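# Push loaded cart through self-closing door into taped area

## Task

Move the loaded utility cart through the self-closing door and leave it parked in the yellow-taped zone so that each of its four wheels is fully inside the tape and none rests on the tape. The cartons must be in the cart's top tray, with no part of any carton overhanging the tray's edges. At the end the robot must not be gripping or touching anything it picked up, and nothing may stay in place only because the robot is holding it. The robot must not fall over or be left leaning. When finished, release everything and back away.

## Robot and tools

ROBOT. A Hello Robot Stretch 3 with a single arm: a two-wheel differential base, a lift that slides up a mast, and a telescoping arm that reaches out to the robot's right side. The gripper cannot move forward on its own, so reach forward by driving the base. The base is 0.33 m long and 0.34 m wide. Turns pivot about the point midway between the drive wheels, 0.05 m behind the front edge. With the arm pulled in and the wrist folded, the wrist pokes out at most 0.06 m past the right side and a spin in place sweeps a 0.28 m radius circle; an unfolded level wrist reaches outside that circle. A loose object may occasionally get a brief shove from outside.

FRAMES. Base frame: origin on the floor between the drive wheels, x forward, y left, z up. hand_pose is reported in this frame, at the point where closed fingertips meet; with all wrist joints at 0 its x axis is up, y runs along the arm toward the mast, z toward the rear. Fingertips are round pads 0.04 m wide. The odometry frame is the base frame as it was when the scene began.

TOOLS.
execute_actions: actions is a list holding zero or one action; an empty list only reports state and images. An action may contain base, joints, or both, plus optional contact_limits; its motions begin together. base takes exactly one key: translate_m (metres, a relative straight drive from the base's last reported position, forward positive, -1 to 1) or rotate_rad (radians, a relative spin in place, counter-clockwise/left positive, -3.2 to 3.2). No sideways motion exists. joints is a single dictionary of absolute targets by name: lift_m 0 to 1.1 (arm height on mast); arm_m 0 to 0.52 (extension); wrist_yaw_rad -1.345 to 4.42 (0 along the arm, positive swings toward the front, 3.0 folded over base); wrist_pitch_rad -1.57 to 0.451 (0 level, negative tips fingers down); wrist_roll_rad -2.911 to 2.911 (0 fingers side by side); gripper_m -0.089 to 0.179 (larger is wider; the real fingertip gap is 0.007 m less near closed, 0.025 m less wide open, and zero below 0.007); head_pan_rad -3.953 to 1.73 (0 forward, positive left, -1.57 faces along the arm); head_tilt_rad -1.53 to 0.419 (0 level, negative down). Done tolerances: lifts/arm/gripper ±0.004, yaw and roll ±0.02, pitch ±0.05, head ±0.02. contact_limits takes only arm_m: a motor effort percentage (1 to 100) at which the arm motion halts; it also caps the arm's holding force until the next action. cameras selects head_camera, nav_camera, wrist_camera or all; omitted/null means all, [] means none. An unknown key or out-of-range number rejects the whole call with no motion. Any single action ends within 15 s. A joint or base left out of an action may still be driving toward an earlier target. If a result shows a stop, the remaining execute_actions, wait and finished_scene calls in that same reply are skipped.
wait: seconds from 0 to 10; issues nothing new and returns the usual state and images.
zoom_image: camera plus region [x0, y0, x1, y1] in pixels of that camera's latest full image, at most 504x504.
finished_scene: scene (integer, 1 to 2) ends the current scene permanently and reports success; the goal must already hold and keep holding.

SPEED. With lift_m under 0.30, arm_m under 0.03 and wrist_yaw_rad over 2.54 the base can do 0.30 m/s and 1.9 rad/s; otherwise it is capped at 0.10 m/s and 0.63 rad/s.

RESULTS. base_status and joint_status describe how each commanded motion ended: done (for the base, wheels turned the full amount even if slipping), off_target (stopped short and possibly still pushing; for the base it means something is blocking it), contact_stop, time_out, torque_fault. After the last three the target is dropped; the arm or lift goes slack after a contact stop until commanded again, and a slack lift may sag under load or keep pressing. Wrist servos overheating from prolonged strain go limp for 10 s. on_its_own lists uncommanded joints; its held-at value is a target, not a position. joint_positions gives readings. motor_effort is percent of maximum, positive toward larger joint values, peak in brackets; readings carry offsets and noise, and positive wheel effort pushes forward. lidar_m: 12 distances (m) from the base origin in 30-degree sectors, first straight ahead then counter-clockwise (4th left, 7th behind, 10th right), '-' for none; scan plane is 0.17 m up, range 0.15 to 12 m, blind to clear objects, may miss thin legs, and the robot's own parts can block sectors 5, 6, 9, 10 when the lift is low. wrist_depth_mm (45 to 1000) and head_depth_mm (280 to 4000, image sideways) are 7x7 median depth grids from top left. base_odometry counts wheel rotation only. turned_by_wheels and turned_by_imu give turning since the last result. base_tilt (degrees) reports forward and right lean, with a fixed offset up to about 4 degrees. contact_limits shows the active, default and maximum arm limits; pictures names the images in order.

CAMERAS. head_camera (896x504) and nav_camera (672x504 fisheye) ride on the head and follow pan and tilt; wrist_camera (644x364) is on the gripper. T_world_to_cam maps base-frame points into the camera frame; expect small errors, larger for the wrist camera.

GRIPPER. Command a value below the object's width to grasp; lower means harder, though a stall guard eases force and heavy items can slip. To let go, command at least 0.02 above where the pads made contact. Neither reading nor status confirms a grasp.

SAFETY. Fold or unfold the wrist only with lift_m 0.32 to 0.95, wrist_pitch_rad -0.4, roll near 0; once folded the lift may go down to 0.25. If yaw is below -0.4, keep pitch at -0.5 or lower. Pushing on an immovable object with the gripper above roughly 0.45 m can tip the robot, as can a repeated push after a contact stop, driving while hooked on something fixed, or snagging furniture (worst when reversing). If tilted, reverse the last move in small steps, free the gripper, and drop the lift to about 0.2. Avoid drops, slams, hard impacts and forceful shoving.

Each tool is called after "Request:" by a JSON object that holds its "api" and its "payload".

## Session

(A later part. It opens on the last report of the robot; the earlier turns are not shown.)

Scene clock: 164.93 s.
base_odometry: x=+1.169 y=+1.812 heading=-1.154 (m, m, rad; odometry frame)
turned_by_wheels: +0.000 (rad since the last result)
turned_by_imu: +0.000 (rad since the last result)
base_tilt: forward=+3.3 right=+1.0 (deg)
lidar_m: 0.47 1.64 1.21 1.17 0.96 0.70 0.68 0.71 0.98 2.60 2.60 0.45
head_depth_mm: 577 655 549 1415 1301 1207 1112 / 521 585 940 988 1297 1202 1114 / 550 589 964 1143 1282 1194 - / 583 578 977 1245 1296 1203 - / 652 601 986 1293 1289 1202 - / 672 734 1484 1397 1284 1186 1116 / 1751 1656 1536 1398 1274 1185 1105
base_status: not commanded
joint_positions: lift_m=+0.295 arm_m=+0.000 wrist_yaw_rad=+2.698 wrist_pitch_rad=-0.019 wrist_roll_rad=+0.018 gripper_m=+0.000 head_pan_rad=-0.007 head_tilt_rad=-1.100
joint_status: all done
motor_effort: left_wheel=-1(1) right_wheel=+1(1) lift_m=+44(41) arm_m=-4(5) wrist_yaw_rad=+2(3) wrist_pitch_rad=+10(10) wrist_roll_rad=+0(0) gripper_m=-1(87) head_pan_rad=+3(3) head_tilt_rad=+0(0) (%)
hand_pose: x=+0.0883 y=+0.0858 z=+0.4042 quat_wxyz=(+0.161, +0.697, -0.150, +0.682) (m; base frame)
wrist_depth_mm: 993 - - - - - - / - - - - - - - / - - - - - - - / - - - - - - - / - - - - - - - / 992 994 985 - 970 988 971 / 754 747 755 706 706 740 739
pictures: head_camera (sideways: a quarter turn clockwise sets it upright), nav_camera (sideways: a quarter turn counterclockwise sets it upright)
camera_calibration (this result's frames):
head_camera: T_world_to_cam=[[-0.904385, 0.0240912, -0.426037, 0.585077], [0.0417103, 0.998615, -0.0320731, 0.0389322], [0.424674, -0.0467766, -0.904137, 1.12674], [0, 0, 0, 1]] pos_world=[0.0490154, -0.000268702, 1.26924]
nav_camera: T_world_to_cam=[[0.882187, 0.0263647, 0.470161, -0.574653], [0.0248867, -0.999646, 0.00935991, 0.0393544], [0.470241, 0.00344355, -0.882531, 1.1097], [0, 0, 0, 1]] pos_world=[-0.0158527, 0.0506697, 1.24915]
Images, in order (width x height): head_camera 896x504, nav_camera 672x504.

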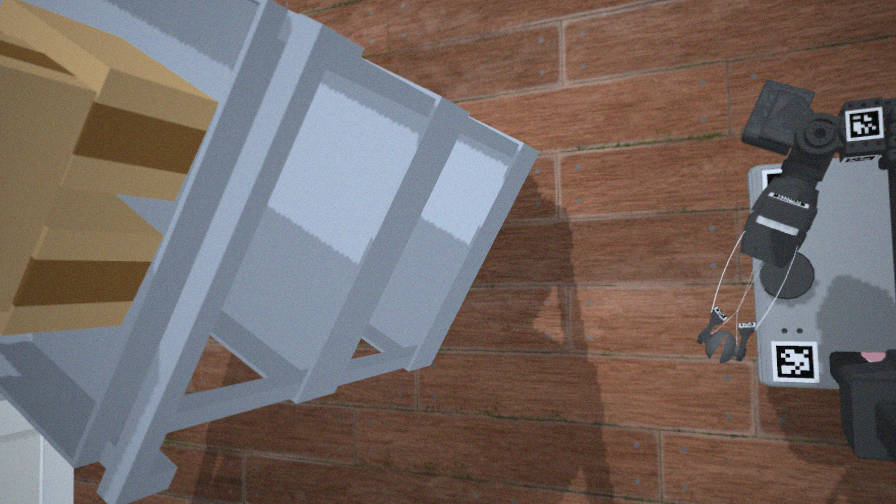

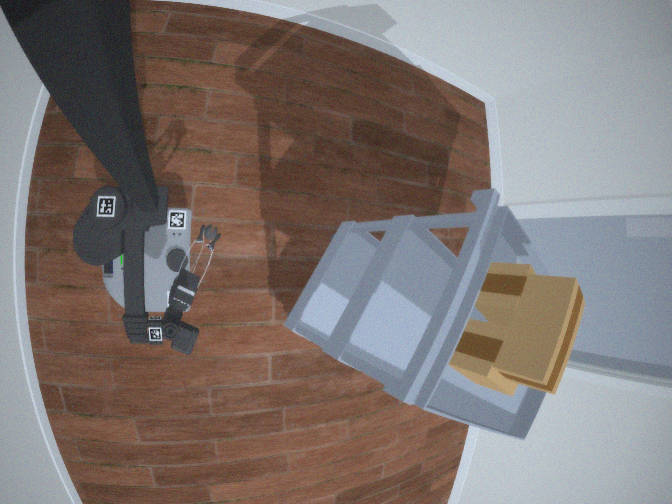

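Request:
{"api": "execute_actions", "payload": {"actions": [{"base":{"rotate_rad":-1.2}}], "cameras": []}}

Request:
{"api": "execute_actions", "payload": {"actions": [{"base":{"translate_m":0.95}}], "cameras": []}}

Request:
{"api": "execute_actions", "payload": {"actions": [{"base":{"rotate_rad":1.3}}], "cameras": []}}

Request:
{"api": "execute_actions", "payload": {"actions": [{"base":{"translate_m":1.0}}], "cameras": []}}

Request:
{"api": "execute_actions", "payload": {"actions": [{"base":{"rotate_rad":1.0}}], "cameras": []}}

Request:
{"api": "execute_actions", "payload": {"actions": [{"base":{"translate_m":0.33}}], "cameras": []}}

Request:
{"api": "execute_actions", "payload": {"actions": [{"base":{"rotate_rad":2.04}}], "cameras": []}}

Request:
{"api": "execute_actions", "payload": {"actions": [{"joints":{"lift_m":0.40,"wrist_yaw_rad":1.57,"wrist_roll_rad":1.57,"gripper_m":0.175,"head_pan_rad":-0.3}}]}}

Scene clock: 182.67 s.
base_odometry: x=+1.169 y=+1.812 heading=-2.354 (m, m, rad; odometry frame)
turned_by_wheels: -1.200 (rad since the last result)
turned_by_imu: -1.199 (rad since the last result)
base_tilt: forward=+3.2 right=+1.0 (deg)
lidar_m: 2.63 0.45 0.46 0.58 1.27 1.17 1.11 0.73 0.68 0.68 0.86 1.81
head_depth_mm: 1979 1751 1575 1428 1306 1199 1115 / 1958 1742 1560 1417 1302 1201 1109 / 1943 1738 1557 1416 1296 1201 - / 1944 1732 1557 1410 1292 1207 - / 1931 1717 1541 1395 1289 1199 - / 1930 1721 1530 1402 1282 1181 1114 / 1908 1713 1536 1391 1155 1183 1107
base_status: done
joint_positions: lift_m=+0.295 arm_m=+0.000 wrist_yaw_rad=+2.699 wrist_pitch_rad=-0.019 wrist_roll_rad=+0.018 gripper_m=+0.000 head_pan_rad=-0.007 head_tilt_rad=-1.100
joint_status: not commanded
motor_effort: left_wheel=+0(5) right_wheel=-1(6) lift_m=+43(44) arm_m=-4(5) wrist_yaw_rad=+2(2) wrist_pitch_rad=+10(9) wrist_roll_rad=+0(0) gripper_m=-2(2) head_pan_rad=+3(2) head_tilt_rad=+0(1) (%)
hand_pose: x=+0.0883 y=+0.0859 z=+0.4042 quat_wxyz=(+0.161, +0.697, -0.150, +0.682) (m; base frame)
wrist_depth_mm: - - - - - - - / - - - 535 457 - - / - - - - 483 - - / - - - - - - - / - - - 953 880 - - / - 995 869 - 509 971 978 / 764 750 750 709 650 747 741
pictures: none
No camera images: the call's "cameras" was empty. Leave "cameras" out to get every camera's image.

Scene clock: 187.60 s.
base_odometry: x=+0.498 y=+1.139 heading=-2.354 (m, m, rad; odometry frame)
turned_by_wheels: +0.000 (rad since the last result)
turned_by_imu: +0.001 (rad since the last result)
base_tilt: forward=+3.3 right=+1.0 (deg)
lidar_m: 1.75 1.60 1.48 0.61 0.56 0.57 1.71 1.13 1.04 1.05 1.33 1.73
head_depth_mm: 1671 1743 1564 1421 1306 1198 1116 / 1746 1744 1566 1423 1292 1197 1117 / 1805 1741 1561 1419 1297 1195 - / 1851 1719 1548 1412 1290 1211 - / 1866 1720 1550 1402 1288 1206 - / 1890 1709 1548 1403 1286 1184 1116 / 1908 1708 1520 1398 1281 1186 1101
base_status: done
joint_positions: lift_m=+0.295 arm_m=+0.000 wrist_yaw_rad=+2.699 wrist_pitch_rad=-0.019 wrist_roll_rad=+0.018 gripper_m=+0.000 head_pan_rad=-0.007 head_tilt_rad=-1.099
joint_status: not commanded
motor_effort: left_wheel=+0(6) right_wheel=-1(4) lift_m=+43(44) arm_m=-4(4) wrist_yaw_rad=+1(2) wrist_pitch_rad=+10(10) wrist_roll_rad=-1(0) gripper_m=-1(2) head_pan_rad=+3(3) head_tilt_rad=+0(0) (%)
hand_pose: x=+0.0882 y=+0.0859 z=+0.4043 quat_wxyz=(+0.161, +0.697, -0.150, +0.682) (m; base frame)
wrist_depth_mm: 548 - - - - - - / 556 - - - - - - / 566 - - - - - - / - - - - - - - / 795 - - - - - - / 578 946 991 - 990 957 960 / 659 751 745 710 704 740 748
pictures: none
No camera images: the call's "cameras" was empty. Leave "cameras" out to get every camera's image.

Scene clock: 189.53 s.
base_odometry: x=+0.498 y=+1.139 heading=-1.054 (m, m, rad; odometry frame)
turned_by_wheels: +1.300 (rad since the last result)
turned_by_imu: +1.298 (rad since the last result)
base_tilt: forward=+3.2 right=+1.1 (deg)
lidar_m: 1.48 0.57 0.56 0.61 1.34 1.06 1.04 1.13 1.69 1.73 1.87 1.50
head_depth_mm: 1482 1683 1576 1427 1304 1202 1115 / 1491 1690 1567 1427 1298 1202 1112 / 1505 1713 1560 1409 1299 1195 - / 1524 1705 1553 1418 1290 1204 - / 1520 1696 1547 1409 1287 1202 - / 1620 1722 1542 1409 1283 1183 1117 / 1626 1720 1532 1228 1278 1177 1104
base_status: done
joint_positions: lift_m=+0.295 arm_m=+0.000 wrist_yaw_rad=+2.699 wrist_pitch_rad=-0.019 wrist_roll_rad=+0.018 gripper_m=+0.000 head_pan_rad=-0.007 head_tilt_rad=-1.099
joint_status: not commanded
motor_effort: left_wheel=-1(8) right_wheel=+1(7) lift_m=+43(44) arm_m=-4(4) wrist_yaw_rad=+1(1) wrist_pitch_rad=+9(9) wrist_roll_rad=+0(0) gripper_m=-2(1) head_pan_rad=+2(2) head_tilt_rad=+0(0) (%)
hand_pose: x=+0.0882 y=+0.0859 z=+0.4043 quat_wxyz=(+0.161, +0.697, -0.150, +0.682) (m; base frame)
wrist_depth_mm: - - - - - - - / - - 649 608 576 538 - / - - - - - 972 - / - - - - - - - / - - - - 953 824 - / - 980 937 - 620 592 969 / 750 754 737 707 707 713 739
pictures: none
No camera images: the call's "cameras" was empty. Leave "cameras" out to get every camera's image.

Scene clock: 194.63 s.
base_odometry: x=+0.992 y=+0.270 heading=-1.054 (m, m, rad; odometry frame)
turned_by_wheels: +0.000 (rad since the last result)
turned_by_imu: +0.001 (rad since the last result)
base_tilt: forward=+3.2 right=+1.0 (deg)
lidar_m: 0.50 0.52 0.93 0.62 0.49 0.49 2.03 2.18 1.87 1.36 0.64 0.50
head_depth_mm: 463 564 724 1009 1293 1202 1115 / 466 568 731 1025 1291 1202 1111 / 469 573 738 1041 1298 1196 - / 473 580 745 1064 1299 1198 - / 476 585 757 1074 1284 1203 - / 480 576 748 1297 1289 1185 1115 / 471 682 918 1317 1279 1181 1102
base_status: done
joint_positions: lift_m=+0.295 arm_m=+0.000 wrist_yaw_rad=+2.699 wrist_pitch_rad=-0.019 wrist_roll_rad=+0.018 gripper_m=+0.000 head_pan_rad=-0.007 head_tilt_rad=-1.099
joint_status: not commanded
motor_effort: left_wheel=-2(5) right_wheel=+1(6) lift_m=+43(43) arm_m=-4(4) wrist_yaw_rad=+1(1) wrist_pitch_rad=+10(10) wrist_roll_rad=+0(0) gripper_m=-2(1) head_pan_rad=+3(2) head_tilt_rad=+0(1) (%)
hand_pose: x=+0.0881 y=+0.0859 z=+0.4043 quat_wxyz=(+0.161, +0.697, -0.149, +0.682) (m; base frame)
wrist_depth_mm: - - - - 976 664 505 / - - - - 990 680 509 / - - - - - 680 515 / - - - - - 692 517 / - - - - - 694 527 / 581 996 981 - 914 708 532 / 610 753 749 710 709 683 535
pictures: none
No camera images: the call's "cameras" was empty. Leave "cameras" out to get every camera's image.

Scene clock: 196.40 s.
base_odometry: x=+0.992 y=+0.270 heading=-0.054 (m, m, rad; odometry frame)
turned_by_wheels: +1.000 (rad since the last result)
turned_by_imu: +0.999 (rad since the last result)
base_tilt: forward=+3.3 right=+1.0 (deg)
lidar_m: 0.87 1.92 0.50 0.48 2.06 2.15 1.89 1.61 0.67 0.51 0.50 0.51
head_depth_mm: 718 803 920 991 1089 1189 1115 / 818 935 1089 1317 1283 1202 1121 / 955 1115 1345 1417 1297 1196 - / 1139 1369 1529 1419 1296 1199 - / 1234 1569 1547 1406 1283 1201 - / 1614 1709 1545 1399 1283 1187 1115 / 1847 1704 1538 1396 1278 1183 1109
base_status: done
joint_positions: lift_m=+0.295 arm_m=+0.000 wrist_yaw_rad=+2.699 wrist_pitch_rad=-0.019 wrist_roll_rad=+0.018 gripper_m=+0.000 head_pan_rad=-0.007 head_tilt_rad=-1.099
joint_status: not commanded
motor_effort: left_wheel=-2(7) right_wheel=+1(8) lift_m=+43(43) arm_m=-3(3) wrist_yaw_rad=+1(1) wrist_pitch_rad=+10(10) wrist_roll_rad=+0(0) gripper_m=-2(1) head_pan_rad=+2(2) head_tilt_rad=+0(0) (%)
hand_pose: x=+0.0881 y=+0.0859 z=+0.4043 quat_wxyz=(+0.161, +0.697, -0.149, +0.682) (m; base frame)
wrist_depth_mm: - - - - - - - / - - 515 575 - - - / - - - - - - - / - - - - - - - / - - 964 982 - - - / - 991 564 - 975 980 974 / 754 749 600 716 714 747 738
pictures: none
No camera images: the call's "cameras" was empty. Leave "cameras" out to get every camera's image.

Scene clock: 199.23 s.
base_odometry: x=+1.322 y=+0.252 heading=-0.054 (m, m, rad; odometry frame)
turned_by_wheels: +0.000 (rad since the last result)
turned_by_imu: +0.000 (rad since the last result)
base_tilt: forward=+3.3 right=+1.0 (deg)
lidar_m: 0.65 1.63 0.48 0.47 0.49 2.30 2.19 1.13 0.47 0.35 0.40 0.45
head_depth_mm: 526 588 671 780 935 1040 1091 / 600 683 798 955 1202 1201 1112 / 697 815 983 1240 1296 1194 - / 828 998 1267 1401 1293 1201 - / 859 1083 1465 1412 1286 1203 - / 1105 1545 1541 1407 1279 1190 1113 / 1563 1706 1533 1402 1283 1178 1105
base_status: done
joint_positions: lift_m=+0.295 arm_m=+0.000 wrist_yaw_rad=+2.699 wrist_pitch_rad=-0.019 wrist_roll_rad=+0.018 gripper_m=+0.000 head_pan_rad=-0.007 head_tilt_rad=-1.099
joint_status: not commanded
motor_effort: left_wheel=-2(6) right_wheel=+1(7) lift_m=+43(43) arm_m=-4(3) wrist_yaw_rad=+1(1) wrist_pitch_rad=+10(9) wrist_roll_rad=+0(0) gripper_m=-2(1) head_pan_rad=+2(2) head_tilt_rad=+0(1) (%)
hand_pose: x=+0.0881 y=+0.0859 z=+0.4043 quat_wxyz=(+0.161, +0.697, -0.149, +0.682) (m; base frame)
wrist_depth_mm: - - - - - - - / 423 451 496 - - - - / - - - - - - - / - - - - - - - / 905 985 990 - - - - / 672 663 552 - 973 973 964 / 468 508 602 709 709 743 745
pictures: none
No camera images: the call's "cameras" was empty. Leave "cameras" out to get every camera's image.

Scene clock: 201.63 s.
base_odometry: x=+1.322 y=+0.252 heading=+1.985 (m, m, rad; odometry frame)
turned_by_wheels: +2.040 (rad since the last result)
turned_by_imu: +2.036 (rad since the last result)
base_tilt: forward=+3.2 right=+0.9 (deg)
lidar_m: 0.48 2.25 2.24 1.52 0.51 0.35 0.35 0.44 0.59 1.25 1.68 0.46
head_depth_mm: 726 587 610 930 1305 1208 1117 / 739 652 958 929 1270 1203 1109 / 734 615 969 1203 1292 1195 - / 730 629 976 1247 1291 1206 - / 689 645 943 1358 1289 1201 - / 1924 1661 1544 1405 1281 1180 1117 / 1917 1701 1528 1395 1284 1188 1102
base_status: done
joint_positions: lift_m=+0.295 arm_m=+0.000 wrist_yaw_rad=+2.699 wrist_pitch_rad=-0.019 wrist_roll_rad=+0.018 gripper_m=+0.000 head_pan_rad=-0.007 head_tilt_rad=-1.099
joint_status: not commanded
motor_effort: left_wheel=-2(7) right_wheel=+2(8) lift_m=+44(43) arm_m=-4(4) wrist_yaw_rad=+1(1) wrist_pitch_rad=+10(10) wrist_roll_rad=+0(0) gripper_m=-2(2) head_pan_rad=+1(2) head_tilt_rad=+0(0) (%)
hand_pose: x=+0.0881 y=+0.0859 z=+0.4043 quat_wxyz=(+0.161, +0.697, -0.149, +0.682) (m; base frame)
wrist_depth_mm: - - - - - - - / - - - - - - - / - - - - - - - / - - - - - - - / - - - - - - - / - 990 974 - 970 968 977 / 750 754 743 710 714 737 739
pictures: none
No camera images: the call's "cameras" was empty. Leave "cameras" out to get every camera's image.

Scene clock: 203.87 s.
base_odometry: x=+1.322 y=+0.252 heading=+1.985 (m, m, rad; odometry frame)
turned_by_wheels: +0.000 (rad since the last result)
turned_by_imu: +0.000 (rad since the last result)
base_tilt: forward=+3.3 right=+1.0 (deg)
lidar_m: 0.48 2.25 2.24 1.51 0.51 0.35 0.35 0.44 0.59 1.24 1.69 0.47
head_depth_mm: 1905 1700 1578 1429 1303 1202 1118 / 575 644 737 1420 1303 1201 - / 562 591 963 1020 1299 1222 - / 716 608 963 1213 1290 1200 - / 725 620 971 1223 1290 1187 - / 723 619 966 1255 1278 1188 1103 / 702 629 933 1396 1277 1179 1099
base_status: not commanded
joint_positions: lift_m=+0.400 arm_m=+0.000 wrist_yaw_rad=+1.572 wrist_pitch_rad=-0.019 wrist_roll_rad=+1.567 gripper_m=+0.175 head_pan_rad=-0.293 head_tilt_rad=-1.099
joint_status: all done
motor_effort: left_wheel=-2(2) right_wheel=+1(1) lift_m=+43(44) arm_m=-4(4) wrist_yaw_rad=-2(2) wrist_pitch_rad=+10(10) wrist_roll_rad=+1(7) gripper_m=+0(94) head_pan_rad=-3(19) head_tilt_rad=+0(0) (%)
hand_pose: x=+0.2344 y=-0.1449 z=+0.5090 quat_wxyz=(+0.009, +0.707, -0.707, -0.006) (m; base frame)
wrist_depth_mm: 311 280 281 276 282 283 284 / 342 503 - 302 967 648 438 / 348 508 - 334 - 656 437 / 375 512 - 377 - 652 392 / 436 551 - 439 - 654 433 / - 557 - 514 - 592 498 / - - - - - 917 -
pictures: head_camera (sideways: a quarter turn clockwise sets it upright), nav_camera (sideways: a quarter turn counterclockwise sets it upright), wrist_camera
camera_calibration (this result's frames):
head_camera: T_world_to_cam=[[-0.860625, 0.278036, -0.426638, 0.585592], [0.321612, 0.946329, -0.0320501, 0.0371948], [0.394829, -0.164795, -0.903854, 1.12655], [0, 0, 0, 1]] pos_world=[0.0472191, -0.0123647, 1.26927]
nav_camera: T_world_to_cam=[[0.853527, -0.22336, 0.470747, -0.575242], [-0.257994, -0.966101, 0.00938112, 0.0410523], [0.452693, -0.129457, -0.882219, 1.1094], [0, 0, 0, 1]] pos_world=[-0.000641328, 0.0547935, 1.24914]
wrist_camera: T_world_to_cam=[[0.0129449, -0.00343452, -0.99991, 0.509488], [-0.142432, 0.989791, -0.00524369, 0.216759], [0.98972, 0.142487, 0.0123235, -0.0555272], [0, 0, 0, 1]] pos_world=[0.0792347, -0.204885, 0.511263]
Images, in order (width x height): head_camera 896x504, nav_camera 672x504, wrist_camera 644x364.

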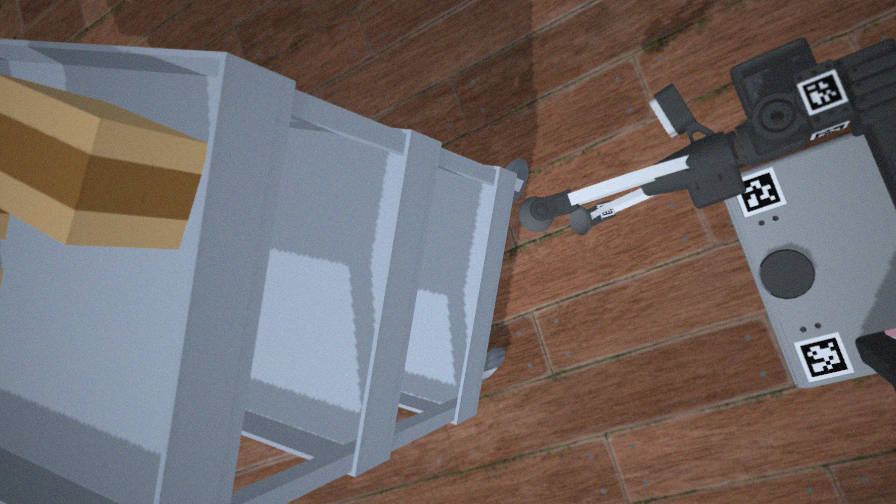

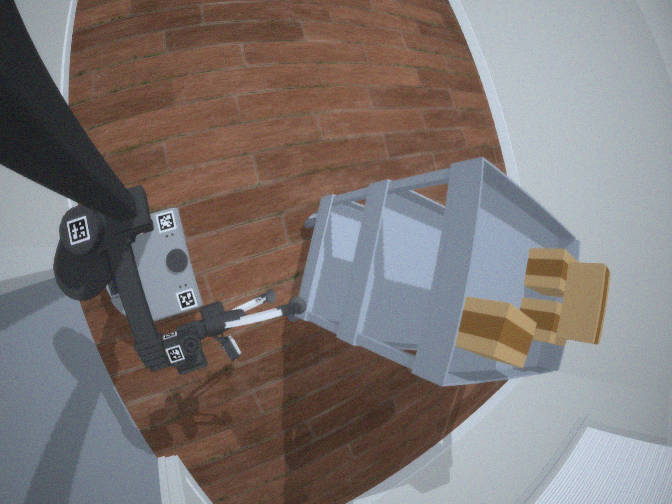

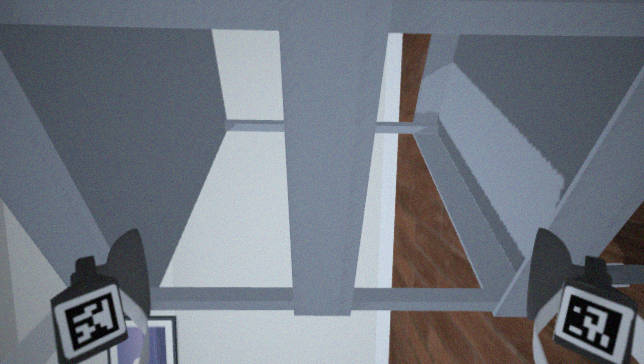

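Request:
{"api": "execute_actions", "payload": {"actions": [{"base":{"translate_m":0.26}}], "cameras": []}}

Request:
{"api": "execute_actions", "payload": {"actions": [{"joints":{"gripper_m":0.04}}], "cameras": ["wrist_camera","head_camera"]}}

Scene clock: 212.97 s.
base_odometry: x=+1.217 y=+0.490 heading=+1.985 (m, m, rad; odometry frame)
turned_by_wheels: +0.000 (rad since the last result)
turned_by_imu: -0.001 (rad since the last result)
base_tilt: forward=+3.2 right=+1.0 (deg)
lidar_m: 0.25 0.33 2.25 2.15 0.88 0.63 0.60 0.71 0.95 1.62 0.25 0.24
head_depth_mm: 576 494 456 518 765 1205 1114 / 583 643 484 532 828 1197 - / 619 652 585 532 834 1221 - / 598 650 584 537 843 1206 - / 715 646 580 542 1062 1185 - / 699 626 579 541 1063 1184 1099 / 1835 1711 553 546 1277 1182 1102
base_status: done
joint_positions: lift_m=+0.400 arm_m=+0.000 wrist_yaw_rad=+1.572 wrist_pitch_rad=-0.019 wrist_roll_rad=+1.567 gripper_m=+0.175 head_pan_rad=-0.293 head_tilt_rad=-1.099
joint_status: not commanded
motor_effort: left_wheel=-3(2) right_wheel=+1(5) lift_m=+44(44) arm_m=-4(4) wrist_yaw_rad=-1(2) wrist_pitch_rad=+10(10) wrist_roll_rad=+1(1) gripper_m=+2(1) head_pan_rad=-3(2) head_tilt_rad=+0(1) (%)
hand_pose: x=+0.2344 y=-0.1449 z=+0.5090 quat_wxyz=(+0.009, +0.707, -0.707, -0.006) (m; base frame)
wrist_depth_mm: 343 416 63 63 63 63 63 / 343 473 69 69 69 69 71 / 340 510 76 76 77 77 402 / 342 510 85 86 86 86 440 / 344 - 100 97 98 101 439 / 322 - 120 113 113 871 399 / - - - 134 135 929 -
pictures: none
No camera images: the call's "cameras" was empty. Leave "cameras" out to get every camera's image.

Scene clock: 214.80 s.
base_odometry: x=+1.217 y=+0.490 heading=+1.985 (m, m, rad; odometry frame)
turned_by_wheels: +0.000 (rad since the last result)
turned_by_imu: -0.001 (rad since the last result)
base_tilt: forward=+3.3 right=+1.0 (deg)
lidar_m: 0.25 0.33 2.25 2.15 0.89 0.64 0.61 0.71 0.95 1.63 0.25 0.24
head_depth_mm: 577 494 456 515 791 1204 1122 / 583 644 486 533 838 1196 - / 624 651 585 538 835 1227 - / 600 648 584 538 842 1202 - / 713 647 581 542 1066 1188 - / 699 624 578 546 1241 1186 1103 / 1839 1697 554 545 1279 1181 1097
base_status: not commanded
joint_positions: lift_m=+0.400 arm_m=+0.000 wrist_yaw_rad=+1.575 wrist_pitch_rad=-0.034 wrist_roll_rad=+1.572 gripper_m=+0.041 head_pan_rad=-0.293 head_tilt_rad=-1.099
joint_status: all done
motor_effort: left_wheel=-2(3) right_wheel=+6(6) lift_m=+42(43) arm_m=-3(4) wrist_yaw_rad=-5(5) wrist_pitch_rad=+17(18) wrist_roll_rad=-1(1) gripper_m=-28(99) head_pan_rad=-3(3) head_tilt_rad=+0(0) (%)
hand_pose: x=+0.2339 y=-0.1440 z=+0.5053 quat_wxyz=(+0.012, +0.708, -0.706, -0.012) (m; base frame)
wrist_depth_mm: 352 66 64 64 65 65 67 / 351 457 70 71 71 72 396 / 351 483 78 78 79 79 429 / 352 527 87 88 88 91 427 / 354 - 99 100 101 487 429 / 352 - 115 116 117 433 425 / 353 - 145 138 140 968 387
pictures: head_camera (sideways: a quarter turn clockwise sets it upright), wrist_camera
camera_calibration (this result's frames):
head_camera: T_world_to_cam=[[-0.860584, 0.278165, -0.426638, 0.585592], [0.321754, 0.946281, -0.0320501, 0.037194], [0.394804, -0.164854, -0.903855, 1.12655], [0, 0, 0, 1]] pos_world=[0.0472172, -0.0123708, 1.26927]
wrist_camera: T_world_to_cam=[[-0.00164767, 0.000607755, -0.999998, 0.509846], [-0.145523, 0.989355, 0.000841061, 0.213403], [0.989353, 0.145524, -0.00154169, -0.0476233], [0, 0, 0, 1]] pos_world=[0.0790113, -0.20451, 0.509593]
Images, in order (width x height): head_camera 896x504, wrist_camera 644x364.

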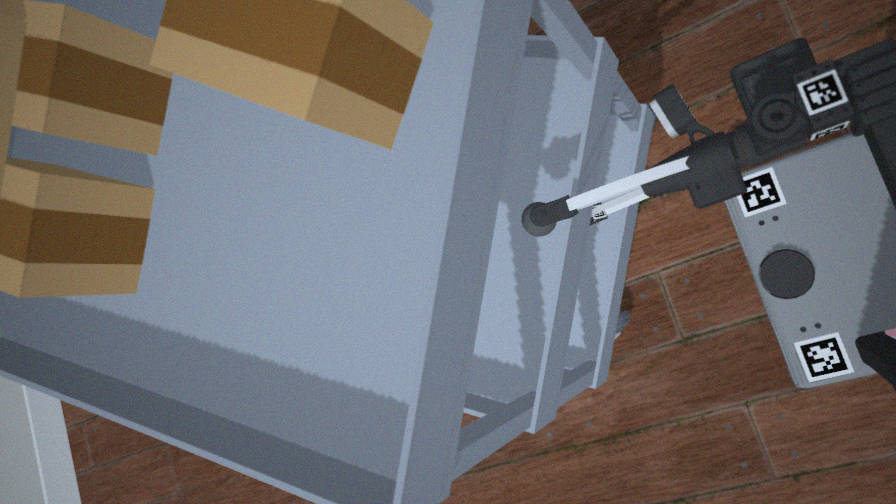

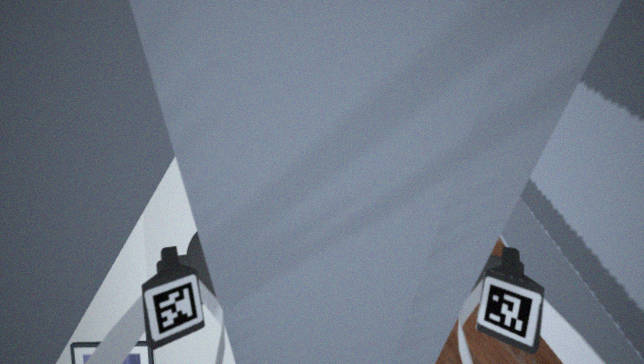

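Request:
{"api": "execute_actions", "payload": {"actions": [{"joints":{"arm_m":0.3,"gripper_m":0.06,"head_pan_rad":-0.8}}], "cameras": ["nav_camera"]}}

Scene clock: 222.33 s.
base_odometry: x=+1.217 y=+0.490 heading=+1.986 (m, m, rad; odometry frame)
turned_by_wheels: +0.001 (rad since the last result)
turned_by_imu: -0.001 (rad since the last result)
base_tilt: forward=+3.2 right=+1.2 (deg)
lidar_m: 0.66 1.98 2.24 2.15 0.89 0.64 0.60 0.71 0.95 1.63 0.28 0.27
head_depth_mm: 684 689 1564 1454 1307 1197 1119 / 578 642 949 1407 1297 1210 - / 567 631 594 1145 1297 1213 - / 619 649 584 852 1247 1209 - / 715 645 581 596 1165 1189 1129 / 686 644 581 904 1277 1184 1103 / 621 639 604 1340 1287 1180 1097
base_status: not commanded
joint_positions: lift_m=+0.400 arm_m=+0.300 wrist_yaw_rad=+1.592 wrist_pitch_rad=-0.031 wrist_roll_rad=+1.587 gripper_m=+0.061 head_pan_rad=-0.793 head_tilt_rad=-1.099
joint_status: all done
on_its_own: wrist_yaw_rad is at rest, and its effort (-23) is outside its rest range (-12 to +12)
motor_effort: left_wheel=+3(4) right_wheel=-8(11) lift_m=+43(43) arm_m=+5(8) wrist_yaw_rad=-23(53) wrist_pitch_rad=+15(18) wrist_roll_rad=-8(8) gripper_m=-18(20) head_pan_rad=-3(26) head_tilt_rad=+0(0) (%)
hand_pose: x=+0.2339 y=-0.4392 z=+0.5060 quat_wxyz=(+0.006, +0.714, -0.700, -0.017) (m; base frame)
wrist_depth_mm: 358 - 113 113 114 588 406 / 354 531 116 116 117 588 427 / 352 527 118 119 120 589 429 / 352 525 122 122 123 634 428 / 351 522 125 125 126 601 430 / 349 485 128 128 130 531 435 / 349 472 132 132 134 995 413
pictures: nav_camera (sideways: a quarter turn counterclockwise sets it upright)
camera_calibration (this result's frames):
nav_camera: T_world_to_cam=[[0.641548, -0.605582, 0.470836, -0.574065], [-0.690032, -0.723718, 0.00938435, 0.0436836], [0.335069, -0.330912, -0.882171, 1.11005], [0, 0, 0, 1]] pos_world=[0.0264888, 0.0513015, 1.24914]
Images, in order (width x height): nav_camera 672x504.

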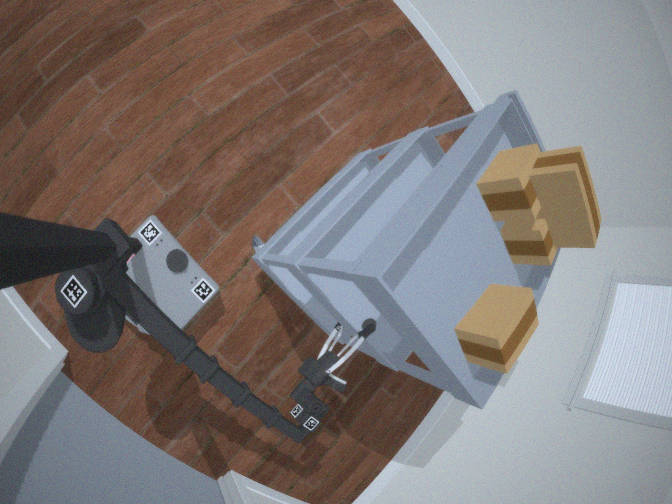

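Request:
{"api": "execute_actions", "payload": {"actions": [{"base":{"rotate_rad":0.4},"joints":{"wrist_yaw_rad":1.17,"arm_m":0.27}}], "cameras": []}}

Request:
{"api": "execute_actions", "payload": {"actions": [{"base":{"rotate_rad":0.4},"joints":{"wrist_yaw_rad":0.77,"arm_m":0.24}}], "cameras": ["nav_camera"]}}

Request:
{"api": "execute_actions", "payload": {"actions": [{"base":{"translate_m":-0.45},"joints":{"wrist_yaw_rad":0.9,"arm_m":0.0}}], "cameras": ["nav_camera"]}}

Scene clock: 229.90 s.
base_odometry: x=+1.217 y=+0.490 heading=+2.386 (m, m, rad; odometry frame)
turned_by_wheels: +0.400 (rad since the last result)
turned_by_imu: +0.362 (rad since the last result)
base_tilt: forward=+3.2 right=+1.0 (deg)
lidar_m: 1.93 2.34 2.15 1.09 0.68 0.60 0.69 0.83 1.40 0.60 0.40 0.39
head_depth_mm: 587 647 970 1443 1297 1195 1115 / 665 643 984 1279 1301 1214 - / 734 652 953 1212 1296 1211 - / 729 649 629 924 1285 1217 - / 721 647 885 1250 1288 1188 1125 / 724 1046 1502 1399 1277 1189 1100 / 1812 1704 1539 1398 1282 1180 1101
base_status: done
joint_positions: lift_m=+0.400 arm_m=+0.270 wrist_yaw_rad=+1.171 wrist_pitch_rad=-0.032 wrist_roll_rad=+1.580 gripper_m=+0.061 head_pan_rad=-0.793 head_tilt_rad=-1.099
joint_status: all done
motor_effort: left_wheel=-3(18) right_wheel=+5(32) lift_m=+43(43) arm_m=-3(9) wrist_yaw_rad=+0(67) wrist_pitch_rad=+16(16) wrist_roll_rad=-4(14) gripper_m=-18(18) head_pan_rad=-2(3) head_tilt_rad=+0(0) (%)
hand_pose: x=+0.2138 y=-0.5146 z=+0.5058 quat_wxyz=(+0.006, +0.552, -0.833, -0.016) (m; base frame)
wrist_depth_mm: 353 - 114 115 116 751 400 / 355 531 117 118 119 593 430 / 354 532 121 121 122 624 426 / 355 524 124 124 125 621 428 / 352 528 127 127 128 596 430 / 354 491 130 131 133 525 429 / 353 469 134 135 136 992 409
pictures: none
No camera images: the call's "cameras" was empty. Leave "cameras" out to get every camera's image.

Scene clock: 231.57 s.
base_odometry: x=+1.217 y=+0.490 heading=+2.785 (m, m, rad; odometry frame)
turned_by_wheels: +0.400 (rad since the last result)
turned_by_imu: +0.381 (rad since the last result)
base_tilt: forward=+3.2 right=+1.0 (deg)
lidar_m: 2.14 2.16 1.40 0.73 0.60 0.69 0.76 1.08 1.63 0.56 0.52 1.93
head_depth_mm: 741 629 990 1244 1291 1191 1116 / 737 638 983 1248 1295 1211 - / 733 632 983 1267 1293 1212 - / 1854 693 978 1355 1295 1213 - / 1864 1726 1541 1401 1278 1188 1125 / 1856 1713 1551 1396 1285 1184 1104 / 1858 1707 1535 1396 1285 1183 1098
base_status: done
joint_positions: lift_m=+0.400 arm_m=+0.240 wrist_yaw_rad=+0.773 wrist_pitch_rad=-0.032 wrist_roll_rad=+1.569 gripper_m=+0.061 head_pan_rad=-0.793 head_tilt_rad=-1.099
joint_status: all done
motor_effort: left_wheel=-2(16) right_wheel=+4(29) lift_m=+43(43) arm_m=-2(8) wrist_yaw_rad=-3(71) wrist_pitch_rad=+16(16) wrist_roll_rad=+0(14) gripper_m=-19(19) head_pan_rad=-2(2) head_tilt_rad=+0(0) (%)
hand_pose: x=+0.1570 y=-0.5678 z=+0.5058 quat_wxyz=(+0.007, +0.377, -0.926, -0.015) (m; base frame)
wrist_depth_mm: 352 529 101 102 102 523 431 / 351 527 106 106 107 557 431 / 353 534 112 111 112 559 429 / 352 526 117 117 118 590 429 / 352 537 124 123 125 589 427 / 353 492 129 130 131 522 429 / 355 - 139 138 139 971 409
pictures: nav_camera (sideways: a quarter turn counterclockwise sets it upright)
camera_calibration (this result's frames):
nav_camera: T_world_to_cam=[[0.641548, -0.605582, 0.470836, -0.574065], [-0.690032, -0.723718, 0.00938435, 0.0436836], [0.335069, -0.330912, -0.882171, 1.11005], [0, 0, 0, 1]] pos_world=[0.0264888, 0.0513015, 1.24914]
Images, in order (width x height): nav_camera 672x504.

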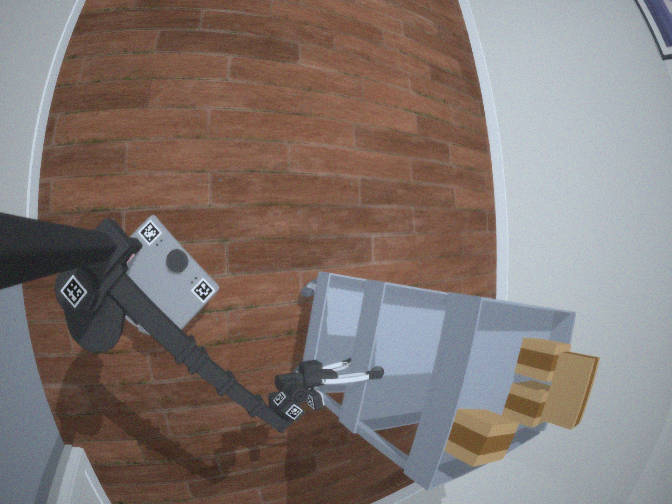

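Scene clock: 237.10 s.
base_odometry: x=+1.639 y=+0.333 heading=+2.786 (m, m, rad; odometry frame)
turned_by_wheels: +0.000 (rad since the last result)
turned_by_imu: -0.001 (rad since the last result)
base_tilt: forward=+3.3 right=+1.0 (deg)
lidar_m: 0.31 2.45 0.62 0.42 0.35 0.35 0.39 0.55 1.33 0.39 0.30 0.29
head_depth_mm: 1980 588 587 1386 1308 1206 1117 / 555 509 552 879 1285 1225 - / 588 509 570 876 1187 - - / 669 650 583 862 1166 1205 - / 688 644 580 852 1134 1191 1127 / 637 645 579 546 1008 1183 1101 / 694 640 576 545 1277 1184 1098
base_status: done
joint_positions: lift_m=+0.400 arm_m=+0.000 wrist_yaw_rad=+0.967 wrist_pitch_rad=-0.039 wrist_roll_rad=+1.572 gripper_m=+0.061 head_pan_rad=-0.793 head_tilt_rad=-1.099
joint_status: wrist_yaw_rad off_target (ended at +0.967, target +0.900); the others done
on_its_own: wrist_yaw_rad is held at +0.943, not at your +0.900, by its stall guard, which is not easing now; wrist_yaw_rad is at rest, and its effort (-25) is outside its rest range (-12 to +12)
motor_effort: left_wheel=+0(8) right_wheel=-5(14) lift_m=+43(43) arm_m=-3(14) wrist_yaw_rad=-25(54) wrist_pitch_rad=+19(19) wrist_roll_rad=-1(5) gripper_m=-18(19) head_pan_rad=-3(2) head_tilt_rad=-1(1) (%)
hand_pose: x=+0.1886 y=-0.2900 z=+0.5040 quat_wxyz=(+0.009, +0.465, -0.885, -0.018) (m; base frame)
wrist_depth_mm: 355 - 119 120 121 784 401 / 358 533 122 122 124 601 428 / 356 532 126 125 127 627 429 / 357 532 129 128 130 633 429 / 355 532 131 132 133 588 425 / 357 506 134 135 136 535 423 / 357 501 139 139 140 955 408
pictures: nav_camera (sideways: a quarter turn counterclockwise sets it upright)
camera_calibration (this result's frames):
nav_camera: T_world_to_cam=[[0.641548, -0.605582, 0.470836, -0.574065], [-0.690032, -0.723718, 0.00938435, 0.0436836], [0.335069, -0.330912, -0.882171, 1.11005], [0, 0, 0, 1]] pos_world=[0.0264888, 0.0513015, 1.24914]
Images, in order (width x height): nav_camera 672x504.

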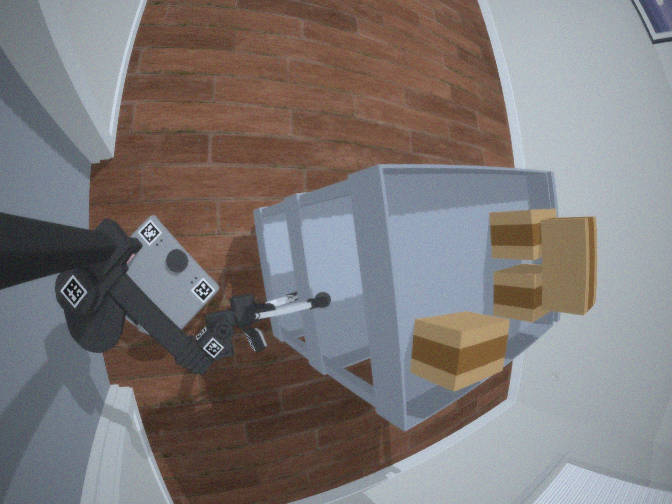

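Request:
{"api": "execute_actions", "payload": {"actions": [{"base":{"rotate_rad":-0.72},"joints":{"wrist_yaw_rad":1.7,"head_pan_rad":-1.57,"head_tilt_rad":-1.4}}], "cameras": []}}

Request:
{"api": "execute_actions", "payload": {"actions": [{"base":{"translate_m":-0.35}}], "cameras": ["nav_camera"]}}

Scene clock: 241.90 s.
base_odometry: x=+1.639 y=+0.333 heading=+2.066 (m, m, rad; odometry frame)
turned_by_wheels: -0.720 (rad since the last result)
turned_by_imu: -0.720 (rad since the last result)
base_tilt: forward=+3.2 right=+1.1 (deg)
lidar_m: 0.19 0.19 2.53 1.05 0.48 0.36 0.35 0.36 0.49 1.05 0.31 0.20
head_depth_mm: 712 833 934 939 919 902 913 / 998 1005 1219 1285 1248 - 1063 / 1409 1363 1330 - - - 1170 / 1411 1360 1321 - - 1203 1175 / 1403 1360 1321 1275 1238 1200 1174 / 1401 1355 1311 1266 1091 1192 1164 / 1382 1343 1308 795 764 745 1157
base_status: done
joint_positions: lift_m=+0.400 arm_m=+0.000 wrist_yaw_rad=+1.727 wrist_pitch_rad=-0.039 wrist_roll_rad=+1.575 gripper_m=+0.061 head_pan_rad=-1.563 head_tilt_rad=-1.383
joint_status: wrist_yaw_rad off_target (ended at +1.727, target +1.700); the others done
on_its_own: wrist_yaw_rad is at rest, and its effort (-29) is outside its rest range (-12 to +12)
motor_effort: left_wheel=+3(6) right_wheel=-4(13) lift_m=+43(43) arm_m=+1(7) wrist_yaw_rad=-29(69) wrist_pitch_rad=+20(20) wrist_roll_rad=-3(5) gripper_m=-18(18) head_pan_rad=-3(32) head_tilt_rad=-11(39) (%)
hand_pose: x=+0.2306 y=-0.1051 z=+0.5039 quat_wxyz=(+0.014, +0.760, -0.650, -0.014) (m; base frame)
wrist_depth_mm: 359 - 118 118 119 742 397 / 356 537 120 121 122 626 426 / 357 532 124 124 125 626 424 / 357 534 128 127 129 627 425 / 357 537 131 131 132 588 424 / 355 497 133 135 136 551 422 / 356 498 138 138 140 959 409
pictures: none
No camera images: the call's "cameras" was empty. Leave "cameras" out to get every camera's image.

Scene clock: 246.43 s.
base_odometry: x=+1.805 y=+0.025 heading=+2.066 (m, m, rad; odometry frame)
turned_by_wheels: +0.000 (rad since the last result)
turned_by_imu: +0.000 (rad since the last result)
base_tilt: forward=+3.2 right=+1.1 (deg)
lidar_m: 0.18 0.18 2.53 0.30 0.25 0.25 0.29 0.48 1.38 0.47 0.33 0.20
head_depth_mm: 1438 1389 1339 1303 956 588 491 / 1433 1389 1336 1297 1257 - 598 / 1419 1372 1328 - - - 690 / 645 950 1319 - - 1206 876 / 620 837 1300 1286 1236 1201 1136 / 1383 1346 1310 1271 1093 1192 1169 / 1394 1349 1308 793 765 751 1159
base_status: done
joint_positions: lift_m=+0.400 arm_m=+0.000 wrist_yaw_rad=+1.678 wrist_pitch_rad=-0.040 wrist_roll_rad=+1.577 gripper_m=+0.061 head_pan_rad=-1.566 head_tilt_rad=-1.384
joint_status: not commanded
on_its_own: wrist_yaw_rad is at rest, and its effort (+24) is outside its rest range (-12 to +12)
motor_effort: left_wheel=-5(20) right_wheel=-3(36) lift_m=+43(43) arm_m=+0(2) wrist_yaw_rad=+24(29) wrist_pitch_rad=+20(20) wrist_roll_rad=-4(5) gripper_m=-18(18) head_pan_rad=-2(3) head_tilt_rad=-10(11) (%)
hand_pose: x=+0.2322 y=-0.1176 z=+0.5037 quat_wxyz=(+0.013, +0.744, -0.668, -0.016) (m; base frame)
wrist_depth_mm: 367 - 131 131 132 891 388 / 358 544 132 133 134 588 423 / 358 541 133 134 135 619 423 / 357 534 134 135 137 622 426 / 357 532 135 136 138 584 422 / 356 496 136 138 139 550 423 / 356 484 138 139 141 557 409
pictures: nav_camera (sideways: a quarter turn counterclockwise sets it upright)
camera_calibration (this result's frames):
nav_camera: T_world_to_cam=[[0.0373022, -0.978375, 0.203445, -0.22214], [-0.999274, -0.0380956, 0.0000165182, 0.0577676], [0.00773421, -0.203298, -0.979086, 1.23787], [0, 0, 0, 1]] pos_world=[0.056438, 0.0365219, 1.25718]
Images, in order (width x height): nav_camera 672x504.

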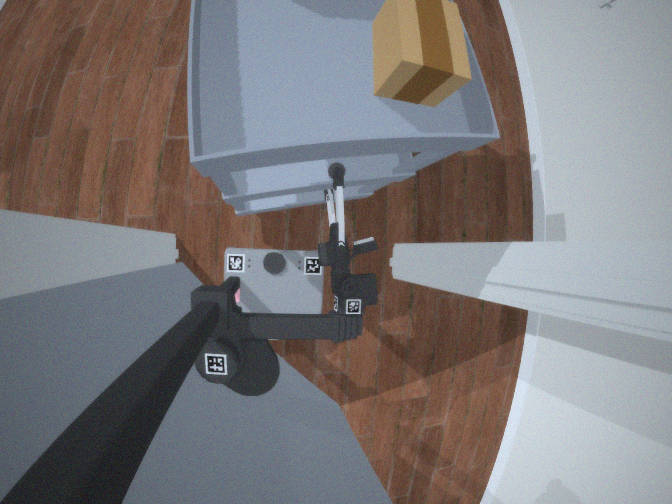

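Works well.

Request:
{"api": "execute_actions", "payload": {"actions": [{"base":{"translate_m":-0.6},"joints":{"wrist_yaw_rad":1.65,"head_pan_rad":-2.4,"head_tilt_rad":-1.0}}], "cameras": ["nav_camera","head_camera"]}}

Scene clock: 255.40 s.
base_odometry: x=+2.090 y=-0.503 heading=+2.066 (m, m, rad; odometry frame)
turned_by_wheels: +0.000 (rad since the last result)
turned_by_imu: -0.002 (rad since the last result)
base_tilt: forward=+3.3 right=+1.0 (deg)
lidar_m: 0.17 0.17 0.23 0.20 0.20 0.24 1.57 1.63 1.38 1.33 0.34 0.19
head_depth_mm: 1569 1774 1703 1507 1348 1248 - / 1677 1892 1706 1509 1347 1245 - / 1826 1952 1694 1495 1340 1254 - / 1955 1947 1692 1498 1334 1254 - / 1798 1922 1688 1499 1335 - - / 1603 1825 1681 1487 1327 1240 1075 / 1462 1655 1670 1474 1323 1203 1101
base_status: done
joint_positions: lift_m=+0.400 arm_m=+0.000 wrist_yaw_rad=+1.638 wrist_pitch_rad=-0.040 wrist_roll_rad=+1.575 gripper_m=+0.061 head_pan_rad=-2.393 head_tilt_rad=-1.001
joint_status: all done
on_its_own: wrist_yaw_rad is at rest, and its effort (+13) is outside its rest range (-12 to +12)
motor_effort: left_wheel=-1(13) right_wheel=-3(20) lift_m=+43(43) arm_m=+0(0) wrist_yaw_rad=+13(24) wrist_pitch_rad=+21(20) wrist_roll_rad=-2(3) gripper_m=-18(18) head_pan_rad=-3(35) head_tilt_rad=+2(35) (%)
hand_pose: x=+0.2331 y=-0.1277 z=+0.5037 quat_wxyz=(+0.014, +0.730, -0.683, -0.015) (m; base frame)
wrist_depth_mm: - - 141 141 143 887 580 / 357 - 140 141 142 830 409 / 355 537 139 140 142 622 424 / 357 539 138 139 141 628 425 / 357 536 137 138 140 582 425 / 358 496 136 138 139 547 427 / 358 481 136 137 138 604 408
pictures: head_camera (sideways: a quarter turn clockwise sets it upright), nav_camera (sideways: a quarter turn counterclockwise sets it upright)
camera_calibration (this result's frames):
head_camera: T_world_to_cam=[[0.640772, 0.571212, -0.51296, 0.688876], [0.652346, -0.757385, -0.028505, 0.0305659], [-0.404791, -0.316362, -0.857939, 1.07176], [0, 0, 0, 1]] pos_world=[-0.0275123, -0.0312782, 1.27374]
nav_camera: T_world_to_cam=[[-0.586913, -0.589826, 0.554651, -0.675755], [-0.70292, 0.71116, 0.0124545, 0.0397638], [-0.401792, -0.382566, -0.83199, 1.04933], [0, 0, 0, 1]] pos_world=[0.052952, -0.0254201, 1.24734]
Images, in order (width x height): head_camera 896x504, nav_camera 672x504.

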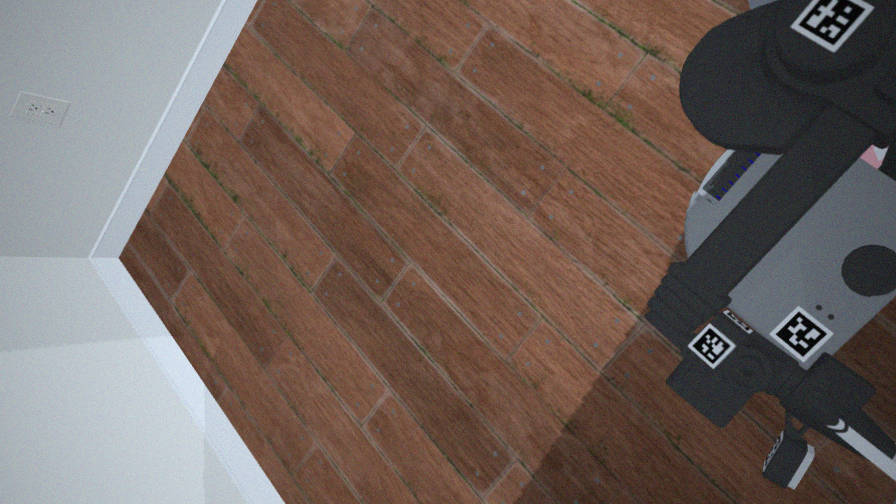

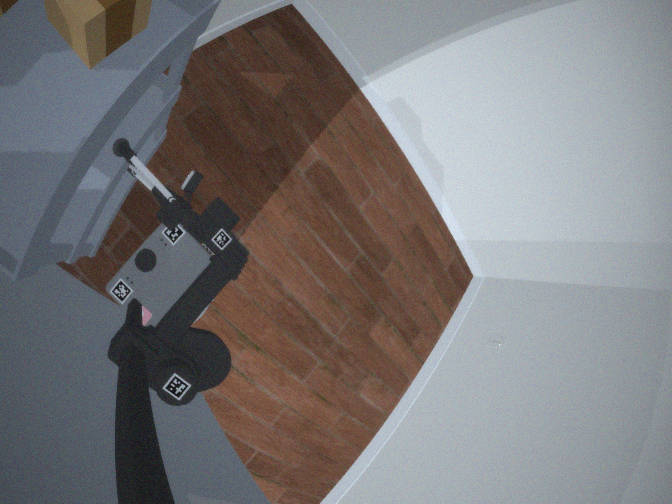

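Tape must be behind the door.

Request:
{"api": "execute_actions", "payload": {"actions": [{"base":{"translate_m":-0.6},"joints":{"head_pan_rad":1.0,"head_tilt_rad":-0.9}}], "cameras": ["nav_camera","head_camera"]}}

Scene clock: 264.47 s.
base_odometry: x=+2.375 y=-1.031 heading=+2.066 (m, m, rad; odometry frame)
turned_by_wheels: +0.000 (rad since the last result)
turned_by_imu: -0.002 (rad since the last result)
base_tilt: forward=+3.3 right=+1.1 (deg)
lidar_m: 0.19 0.19 1.64 2.44 1.38 1.01 0.98 1.01 1.38 1.33 0.31 0.20
head_depth_mm: 1241 428 1469 466 523 473 680 / 1393 1571 1752 1579 548 473 717 / 1568 1794 1868 1608 1392 759 960 / 1795 2071 1868 1606 1397 1238 1115 / 2088 2243 1864 1597 1392 1241 1132 / 2404 2242 1853 1593 1393 1238 1128 / 2326 2214 1852 1583 1392 1233 1139
base_status: done
joint_positions: lift_m=+0.400 arm_m=+0.000 wrist_yaw_rad=+1.614 wrist_pitch_rad=-0.040 wrist_roll_rad=+1.569 gripper_m=+0.061 head_pan_rad=+0.993 head_tilt_rad=-0.902
joint_status: all done
on_its_own: wrist_yaw_rad is held at +1.607, not at your +1.650, by its stall guard, which is not easing now
motor_effort: left_wheel=-1(9) right_wheel=-3(20) lift_m=+42(43) arm_m=+0(1) wrist_yaw_rad=-7(28) wrist_pitch_rad=+20(20) wrist_roll_rad=+0(2) gripper_m=-17(18) head_pan_rad=+3(33) head_tilt_rad=+1(17) (%)
hand_pose: x=+0.2335 y=-0.1340 z=+0.5037 quat_wxyz=(+0.016, +0.722, -0.692, -0.013) (m; base frame)
wrist_depth_mm: 365 - 131 131 132 892 387 / 356 537 132 132 134 579 425 / 358 535 133 134 135 626 423 / 357 540 134 135 136 626 425 / 361 539 135 136 138 581 425 / 359 501 136 138 139 552 426 / 360 485 138 139 141 554 405
pictures: head_camera (sideways: a quarter turn clockwise sets it upright), nav_camera (sideways: a quarter turn counterclockwise sets it upright)
camera_calibration (this result's frames):
head_camera: T_world_to_cam=[[-0.453429, -0.663318, -0.595324, 0.802851], [-0.81486, 0.579134, -0.0246393, 0.0344867], [0.361116, 0.473934, -0.803108, 0.995814], [0, 0, 0, 1]] pos_world=[0.0325335, 0.0406232, 1.27855]
nav_camera: T_world_to_cam=[[0.394486, 0.664996, 0.634162, -0.785332], [0.853422, -0.520991, 0.0154436, 0.0263768], [0.340663, 0.535116, -0.773046, 0.968163], [0, 0, 0, 1]] pos_world=[-0.0425249, 0.0179057, 1.24605]
Images, in order (width x height): head_camera 896x504, nav_camera 672x504.

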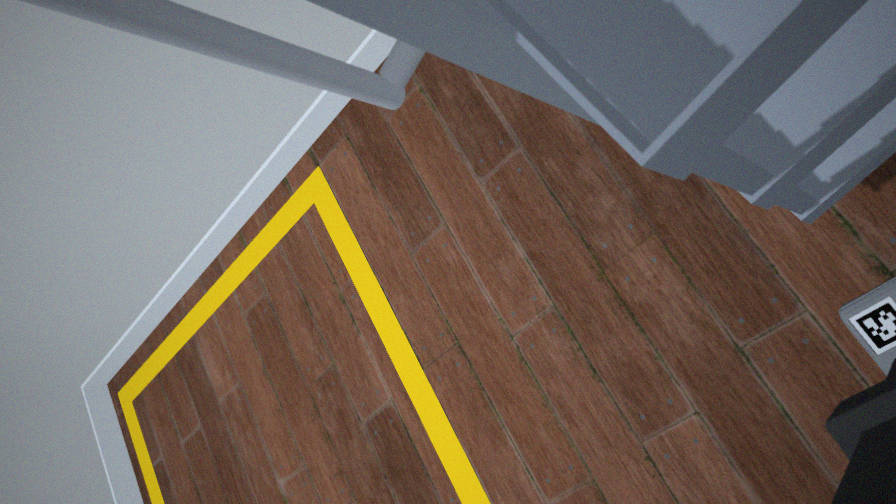

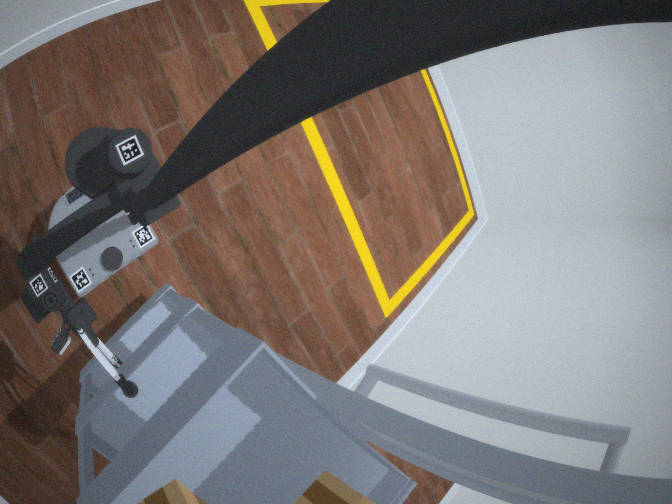

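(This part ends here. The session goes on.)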